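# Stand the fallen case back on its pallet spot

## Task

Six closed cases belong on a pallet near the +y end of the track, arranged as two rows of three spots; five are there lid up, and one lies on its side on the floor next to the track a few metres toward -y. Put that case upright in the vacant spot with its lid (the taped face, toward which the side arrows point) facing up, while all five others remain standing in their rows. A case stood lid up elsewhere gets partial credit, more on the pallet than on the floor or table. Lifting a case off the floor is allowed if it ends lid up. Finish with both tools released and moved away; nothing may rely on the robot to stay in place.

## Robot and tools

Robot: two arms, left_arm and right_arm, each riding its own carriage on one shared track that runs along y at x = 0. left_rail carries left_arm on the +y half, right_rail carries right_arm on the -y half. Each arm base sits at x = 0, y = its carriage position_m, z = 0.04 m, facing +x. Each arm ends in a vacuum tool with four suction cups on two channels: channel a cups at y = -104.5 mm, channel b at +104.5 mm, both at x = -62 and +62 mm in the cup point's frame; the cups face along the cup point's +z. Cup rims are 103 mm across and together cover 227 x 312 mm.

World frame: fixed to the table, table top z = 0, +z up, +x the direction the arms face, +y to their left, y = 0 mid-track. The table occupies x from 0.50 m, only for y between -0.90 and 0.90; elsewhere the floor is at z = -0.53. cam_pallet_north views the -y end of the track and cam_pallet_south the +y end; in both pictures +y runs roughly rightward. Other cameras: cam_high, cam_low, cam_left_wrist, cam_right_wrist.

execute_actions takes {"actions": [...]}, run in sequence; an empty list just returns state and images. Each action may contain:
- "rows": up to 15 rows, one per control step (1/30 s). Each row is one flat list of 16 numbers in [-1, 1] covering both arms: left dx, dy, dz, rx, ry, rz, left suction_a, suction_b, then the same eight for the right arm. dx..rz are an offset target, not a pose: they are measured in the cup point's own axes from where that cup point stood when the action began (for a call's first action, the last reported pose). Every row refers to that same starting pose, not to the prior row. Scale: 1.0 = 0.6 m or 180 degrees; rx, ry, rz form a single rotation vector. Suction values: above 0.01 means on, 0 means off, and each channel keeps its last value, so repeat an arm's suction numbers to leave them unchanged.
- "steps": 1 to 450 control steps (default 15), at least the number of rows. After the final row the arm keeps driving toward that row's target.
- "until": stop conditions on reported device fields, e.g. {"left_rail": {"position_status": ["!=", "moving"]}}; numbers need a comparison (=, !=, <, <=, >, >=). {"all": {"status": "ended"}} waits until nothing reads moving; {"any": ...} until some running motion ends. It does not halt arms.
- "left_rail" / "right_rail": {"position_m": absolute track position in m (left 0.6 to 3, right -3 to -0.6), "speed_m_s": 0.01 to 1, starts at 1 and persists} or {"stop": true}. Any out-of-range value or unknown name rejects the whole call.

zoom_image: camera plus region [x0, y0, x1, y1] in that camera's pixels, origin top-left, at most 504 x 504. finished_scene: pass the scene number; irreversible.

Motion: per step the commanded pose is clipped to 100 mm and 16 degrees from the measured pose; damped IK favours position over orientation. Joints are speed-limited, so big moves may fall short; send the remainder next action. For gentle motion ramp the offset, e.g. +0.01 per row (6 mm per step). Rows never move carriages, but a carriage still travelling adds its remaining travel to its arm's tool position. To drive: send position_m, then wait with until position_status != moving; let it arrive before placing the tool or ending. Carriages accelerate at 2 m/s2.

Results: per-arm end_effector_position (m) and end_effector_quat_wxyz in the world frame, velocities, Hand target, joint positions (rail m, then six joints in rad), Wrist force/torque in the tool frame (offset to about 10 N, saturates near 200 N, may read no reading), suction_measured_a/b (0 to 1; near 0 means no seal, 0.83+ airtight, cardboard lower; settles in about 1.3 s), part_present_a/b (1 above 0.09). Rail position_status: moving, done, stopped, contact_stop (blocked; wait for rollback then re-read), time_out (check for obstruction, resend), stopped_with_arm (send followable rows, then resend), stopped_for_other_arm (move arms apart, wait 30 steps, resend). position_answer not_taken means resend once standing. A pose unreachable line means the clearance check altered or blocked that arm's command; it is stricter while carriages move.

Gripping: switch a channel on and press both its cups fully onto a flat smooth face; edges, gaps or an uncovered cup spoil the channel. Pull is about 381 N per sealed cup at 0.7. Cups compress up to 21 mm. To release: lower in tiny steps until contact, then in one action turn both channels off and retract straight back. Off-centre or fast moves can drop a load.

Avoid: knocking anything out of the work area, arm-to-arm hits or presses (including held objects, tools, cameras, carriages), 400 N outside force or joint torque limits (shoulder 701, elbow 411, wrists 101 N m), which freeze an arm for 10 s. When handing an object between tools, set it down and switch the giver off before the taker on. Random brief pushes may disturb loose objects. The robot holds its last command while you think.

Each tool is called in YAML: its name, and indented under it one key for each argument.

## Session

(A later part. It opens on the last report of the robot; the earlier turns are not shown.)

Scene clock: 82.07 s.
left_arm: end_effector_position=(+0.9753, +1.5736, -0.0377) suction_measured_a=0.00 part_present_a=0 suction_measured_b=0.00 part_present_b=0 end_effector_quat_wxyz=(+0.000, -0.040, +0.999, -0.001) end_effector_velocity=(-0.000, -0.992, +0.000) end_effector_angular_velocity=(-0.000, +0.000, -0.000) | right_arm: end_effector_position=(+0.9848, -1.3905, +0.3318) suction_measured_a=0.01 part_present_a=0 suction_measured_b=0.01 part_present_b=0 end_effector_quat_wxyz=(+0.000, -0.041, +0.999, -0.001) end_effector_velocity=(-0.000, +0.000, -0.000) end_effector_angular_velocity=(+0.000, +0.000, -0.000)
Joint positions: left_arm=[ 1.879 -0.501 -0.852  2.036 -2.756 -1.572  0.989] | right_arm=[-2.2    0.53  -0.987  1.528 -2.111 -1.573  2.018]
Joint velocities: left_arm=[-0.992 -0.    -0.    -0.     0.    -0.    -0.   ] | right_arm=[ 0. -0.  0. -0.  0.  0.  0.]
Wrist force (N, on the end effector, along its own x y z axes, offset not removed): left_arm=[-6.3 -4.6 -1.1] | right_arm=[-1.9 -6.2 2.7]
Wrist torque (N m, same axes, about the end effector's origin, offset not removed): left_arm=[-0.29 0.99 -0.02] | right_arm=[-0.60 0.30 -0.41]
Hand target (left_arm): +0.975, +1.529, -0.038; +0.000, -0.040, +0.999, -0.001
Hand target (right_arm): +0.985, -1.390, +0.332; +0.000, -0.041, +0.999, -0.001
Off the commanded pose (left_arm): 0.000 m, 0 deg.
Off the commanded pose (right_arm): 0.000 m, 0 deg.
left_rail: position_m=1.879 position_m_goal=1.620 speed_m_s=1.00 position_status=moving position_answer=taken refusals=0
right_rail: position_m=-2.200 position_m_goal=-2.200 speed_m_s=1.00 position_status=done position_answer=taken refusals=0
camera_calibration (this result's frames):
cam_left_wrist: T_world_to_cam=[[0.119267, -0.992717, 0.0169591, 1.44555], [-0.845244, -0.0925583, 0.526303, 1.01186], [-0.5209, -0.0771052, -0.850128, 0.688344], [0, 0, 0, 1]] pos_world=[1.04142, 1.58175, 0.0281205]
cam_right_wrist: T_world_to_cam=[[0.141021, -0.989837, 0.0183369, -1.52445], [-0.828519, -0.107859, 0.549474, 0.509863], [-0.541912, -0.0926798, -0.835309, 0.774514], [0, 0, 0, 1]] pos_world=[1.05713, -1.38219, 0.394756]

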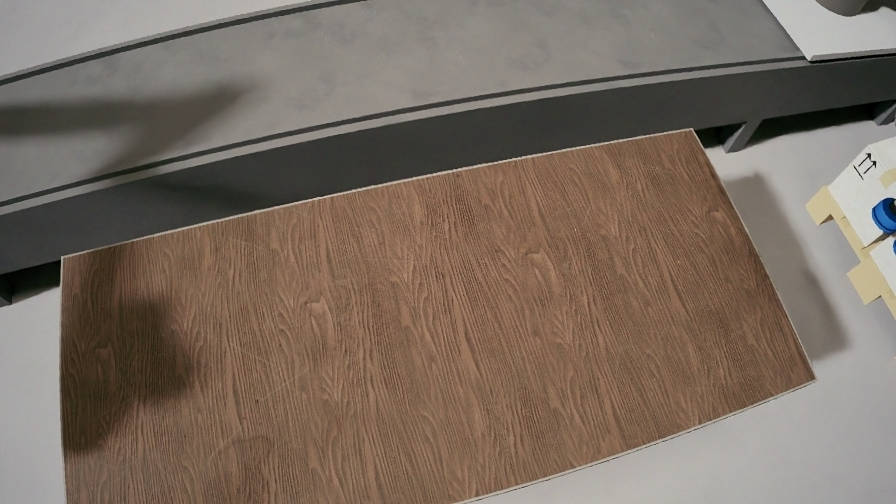

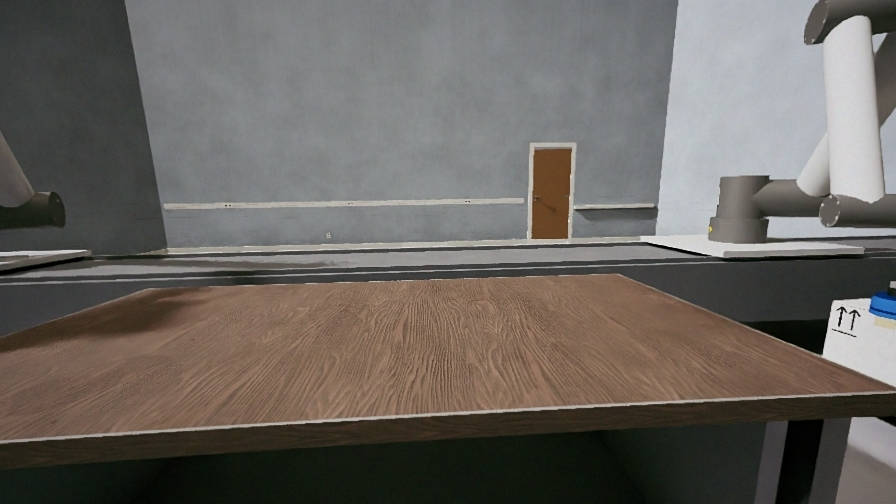

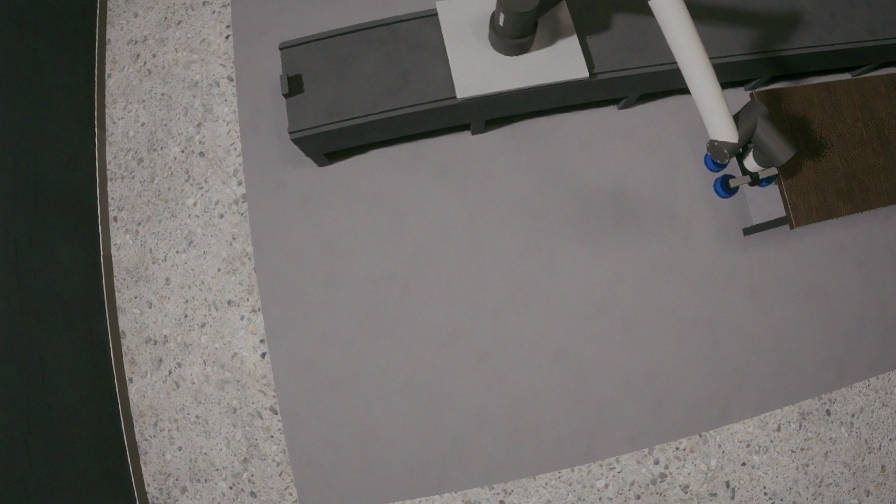

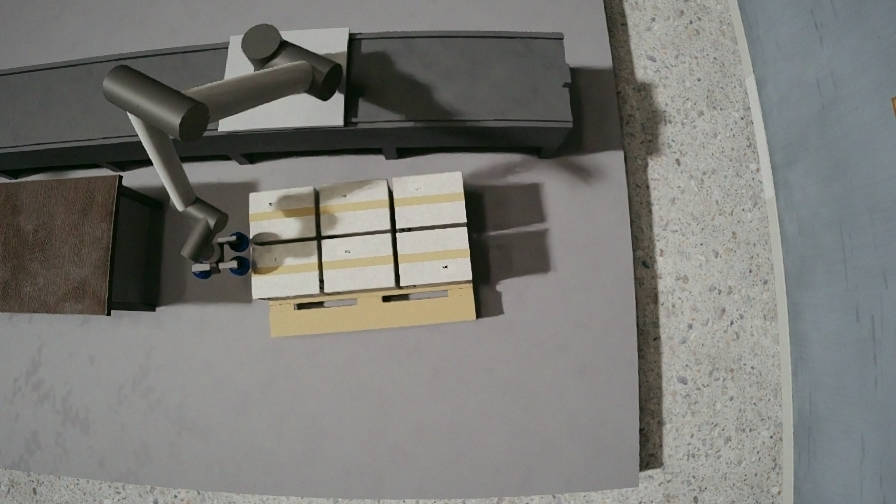

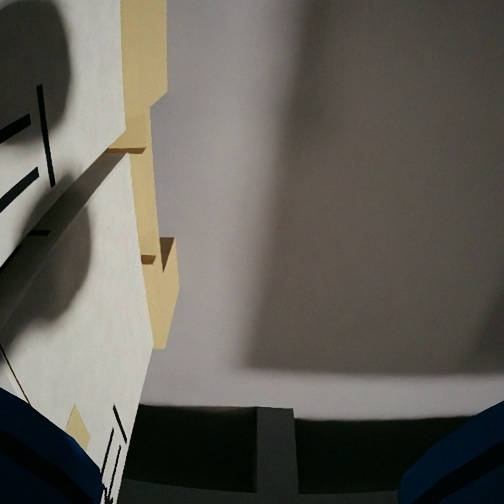

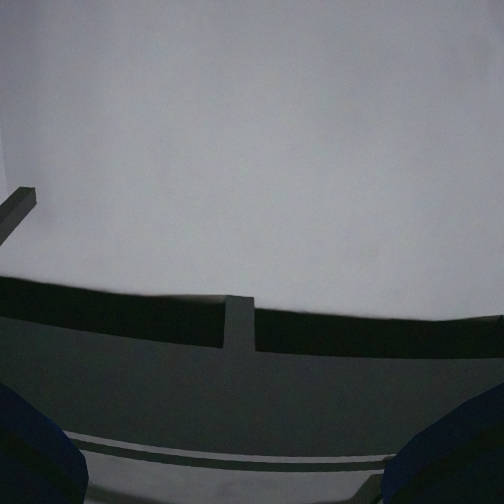

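execute_actions:
  actions: []

Scene clock: 82.50 s.
left_arm: end_effector_position=(+0.9753, +1.3204, -0.0377) suction_measured_a=0.00 part_present_a=0 suction_measured_b=0.00 part_present_b=0 end_effector_quat_wxyz=(+0.000, -0.040, +0.999, -0.001) end_effector_velocity=(+0.000, -0.155, +0.000) end_effector_angular_velocity=(-0.000, -0.000, +0.000) | right_arm: end_effector_position=(+0.9848, -1.3905, +0.3318) suction_measured_a=0.01 part_present_a=0 suction_measured_b=0.01 part_present_b=0 end_effector_quat_wxyz=(+0.000, -0.041, +0.999, -0.001) end_effector_velocity=(+0.000, -0.000, -0.000) end_effector_angular_velocity=(-0.000, +0.000, -0.000)
Joint positions: left_arm=[ 1.626 -0.501 -0.852  2.036 -2.756 -1.572  0.989] | right_arm=[-2.2    0.53  -0.987  1.528 -2.111 -1.573  2.018]
Joint velocities: left_arm=[-0.155  0.     0.    -0.    -0.    -0.    -0.   ] | right_arm=[ 0. -0.  0. -0.  0. -0. -0.]
Wrist force (N, on the end effector, along its own x y z axes, offset not removed): left_arm=[-1.8 -11.7 -8.1] | right_arm=[-0.5 -2.9 0.6]
Wrist torque (N m, same axes, about the end effector's origin, offset not removed): left_arm=[-1.35 0.06 0.00] | right_arm=[-0.18 0.14 -0.36]
Hand target (left_arm): +0.975, +1.315, -0.038; +0.000, -0.040, +0.999, -0.001
Hand target (right_arm): +0.985, -1.390, +0.332; +0.000, -0.041, +0.999, -0.001
Off the commanded pose (left_arm): 0.000 m, 0 deg.
Off the commanded pose (right_arm): 0.000 m, 0 deg.
left_rail: position_m=1.626 position_m_goal=1.620 speed_m_s=1.00 position_status=moving position_answer=taken refusals=0
right_rail: position_m=-2.200 position_m_goal=-2.200 speed_m_s=1.00 position_status=done position_answer=taken refusals=0
camera_calibration (this result's frames):
cam_left_wrist: T_world_to_cam=[[0.119266, -0.992717, 0.0169939, 1.19413], [-0.84525, -0.0925401, 0.526297, 0.988411], [-0.520891, -0.0771336, -0.850131, 0.668864], [0, 0, 0, 1]] pos_world=[1.04144, 1.32849, 0.0281323]
cam_right_wrist: T_world_to_cam=[[0.141021, -0.989837, 0.0183368, -1.52445], [-0.828519, -0.107859, 0.549474, 0.509863], [-0.541912, -0.0926797, -0.835309, 0.774514], [0, 0, 0, 1]] pos_world=[1.05713, -1.38219, 0.394756]

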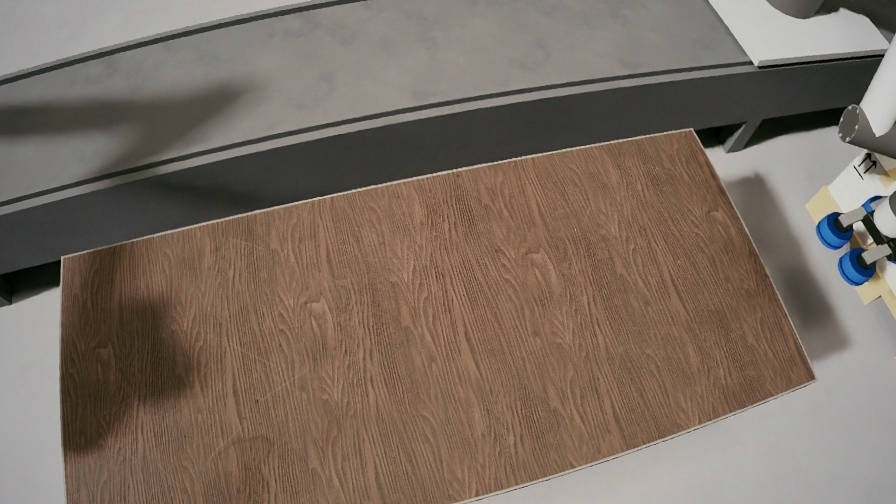

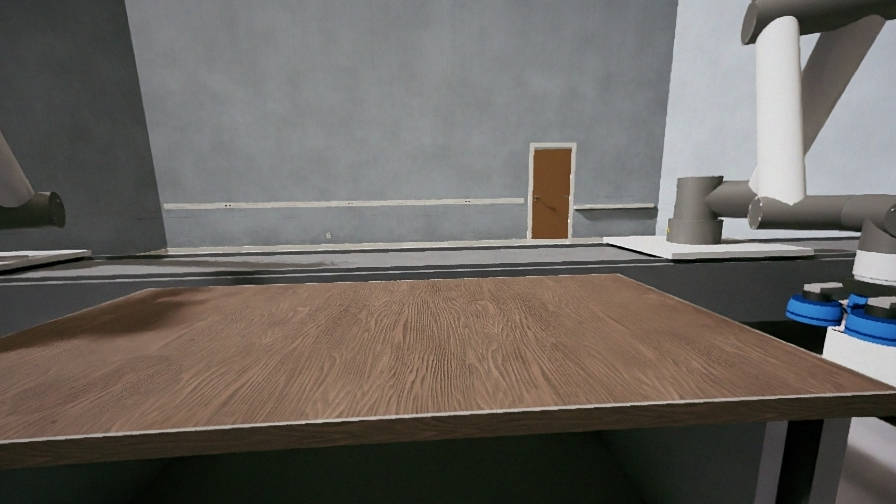

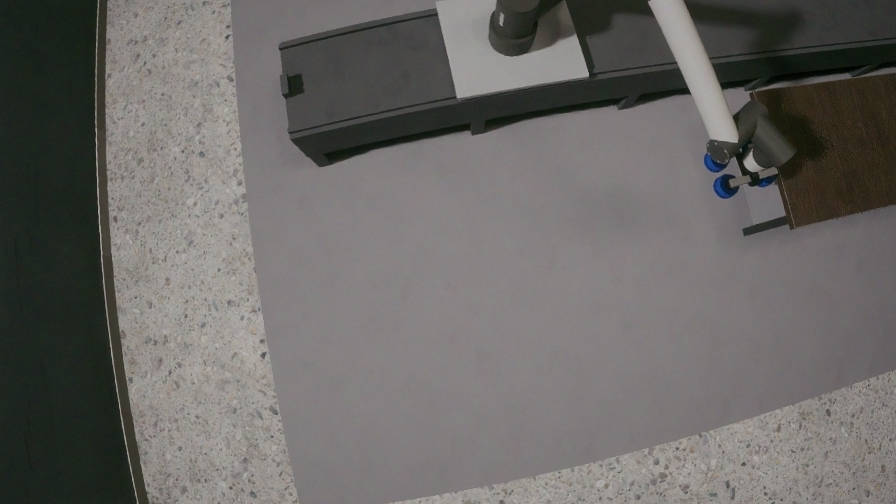

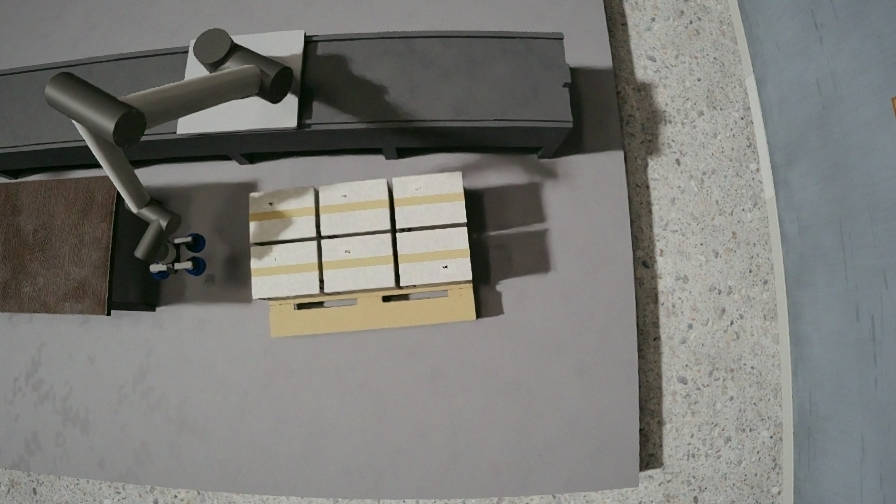

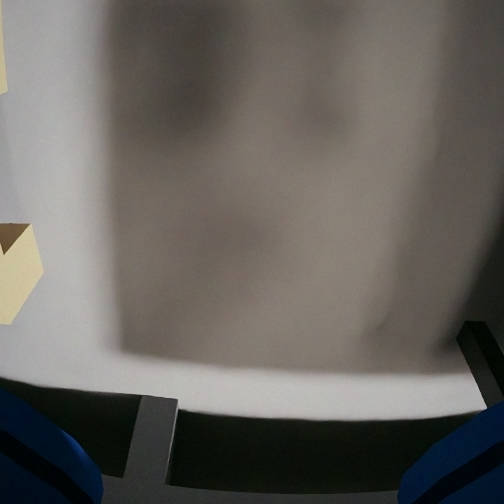

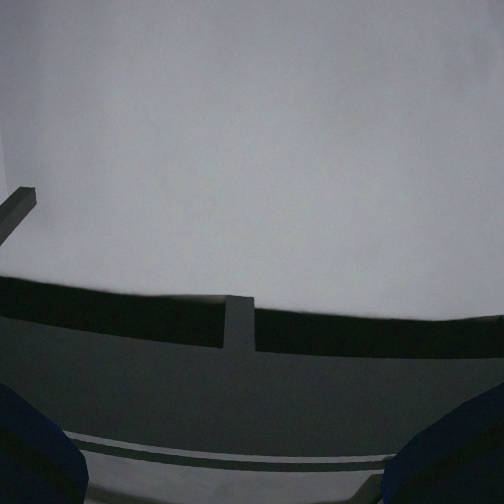

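The carriage has about 0.08 s of braking left. I'll confirm it has stopped before ending the scene.

execute_actions:
  actions: []

Scene clock: 82.60 s.
left_arm: end_effector_position=(+0.9753, +1.3144, -0.0377) suction_measured_a=0.00 part_present_a=0 suction_measured_b=0.00 part_present_b=0 end_effector_quat_wxyz=(+0.000, -0.040, +0.999, -0.001) end_effector_velocity=(+0.000, +0.001, +0.000) end_effector_angular_velocity=(+0.000, -0.000, +0.001) | right_arm: end_effector_position=(+0.9848, -1.3905, +0.3318) suction_measured_a=0.01 part_present_a=0 suction_measured_b=0.01 part_present_b=0 end_effector_quat_wxyz=(+0.000, -0.041, +0.999, -0.001) end_effector_velocity=(+0.000, -0.000, -0.000) end_effector_angular_velocity=(+0.000, +0.000, +0.000)
Joint positions: left_arm=[ 1.62  -0.501 -0.852  2.036 -2.756 -1.572  0.989] | right_arm=[-2.2    0.53  -0.987  1.528 -2.111 -1.573  2.018]
Joint velocities: left_arm=[-0.     0.001 -0.     0.    -0.     0.    -0.   ] | right_arm=[ 0. -0.  0. -0.  0.  0. -0.]
Wrist force (N, on the end effector, along its own x y z axes, offset not removed): left_arm=[-4.3 -6.9 -8.8] | right_arm=[-2.3 -3.6 2.2]
Wrist torque (N m, same axes, about the end effector's origin, offset not removed): left_arm=[-0.56 0.36 0.01] | right_arm=[-0.29 0.26 -0.33]
Hand target (left_arm): +0.975, +1.314, -0.038; +0.000, -0.040, +0.999, -0.001
Hand target (right_arm): +0.985, -1.390, +0.332; +0.000, -0.041, +0.999, -0.001
Off the commanded pose (left_arm): 0.000 m, 0 deg.
Off the commanded pose (right_arm): 0.000 m, 0 deg.
left_rail: position_m=1.620 position_m_goal=1.620 speed_m_s=1.00 position_status=done position_answer=taken refusals=0
right_rail: position_m=-2.200 position_m_goal=-2.200 speed_m_s=1.00 position_status=done position_answer=taken refusals=0
camera_calibration (this result's frames):
cam_left_wrist: T_world_to_cam=[[0.119273, -0.992716, 0.0169943, 1.18817], [-0.84525, -0.0925457, 0.526296, 0.987864], [-0.52089, -0.0771374, -0.850131, 0.668407], [0, 0, 0, 1]] pos_world=[1.04144, 1.3225, 0.0281326]
cam_right_wrist: T_world_to_cam=[[0.141021, -0.989837, 0.018337, -1.52445], [-0.828519, -0.107859, 0.549474, 0.509863], [-0.541912, -0.09268, -0.835309, 0.774514], [0, 0, 0, 1]] pos_world=[1.05713, -1.38219, 0.394756]

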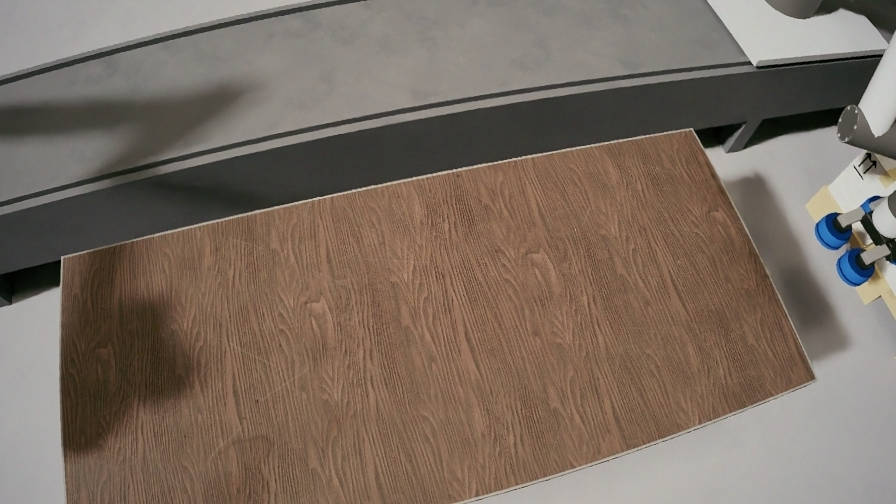

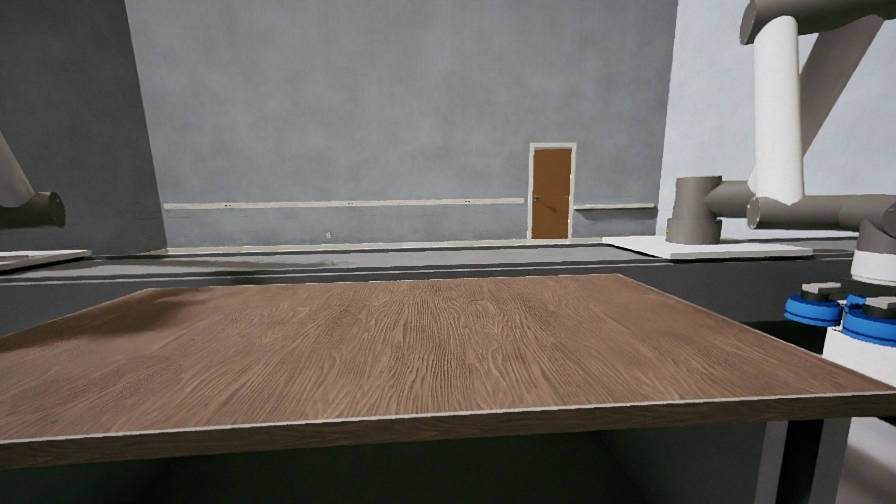

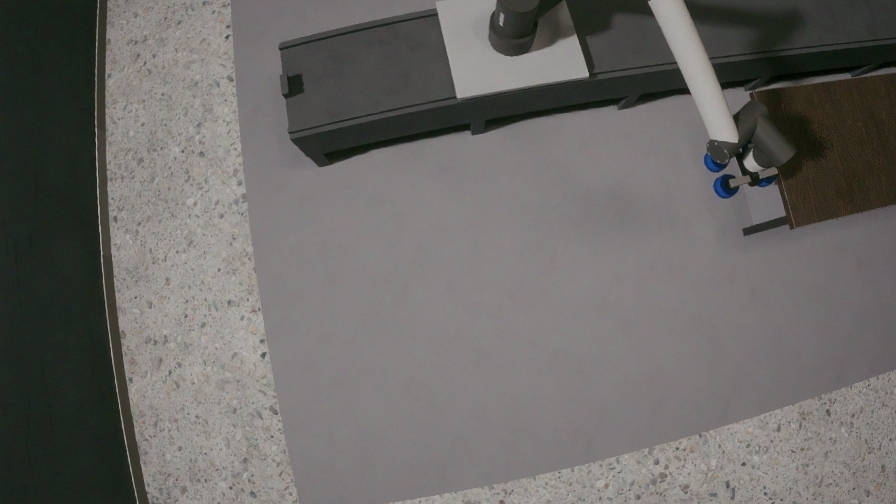

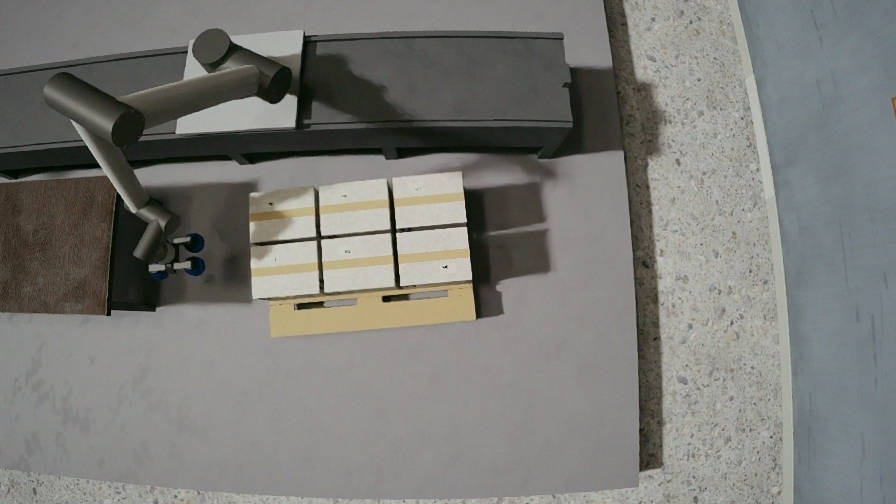

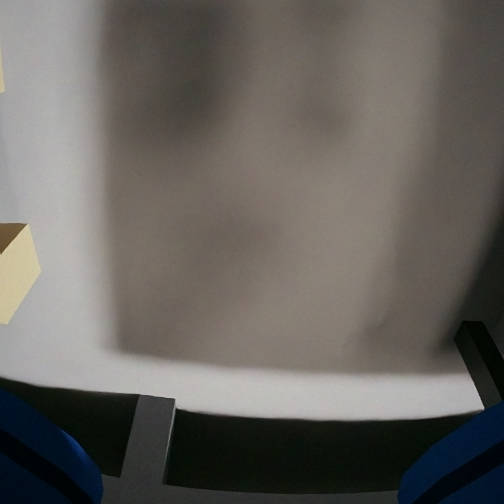

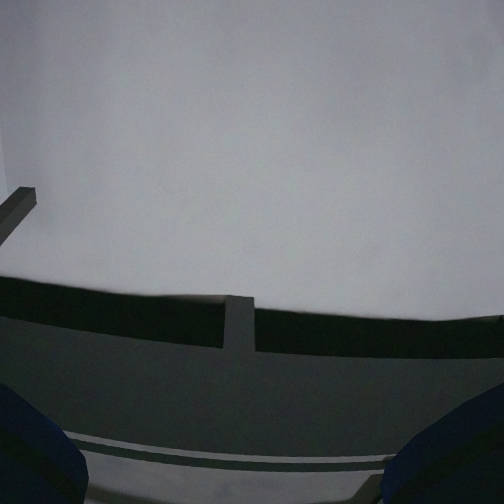

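finished_scene:
  scene: 2

The scene is finished: the task was done.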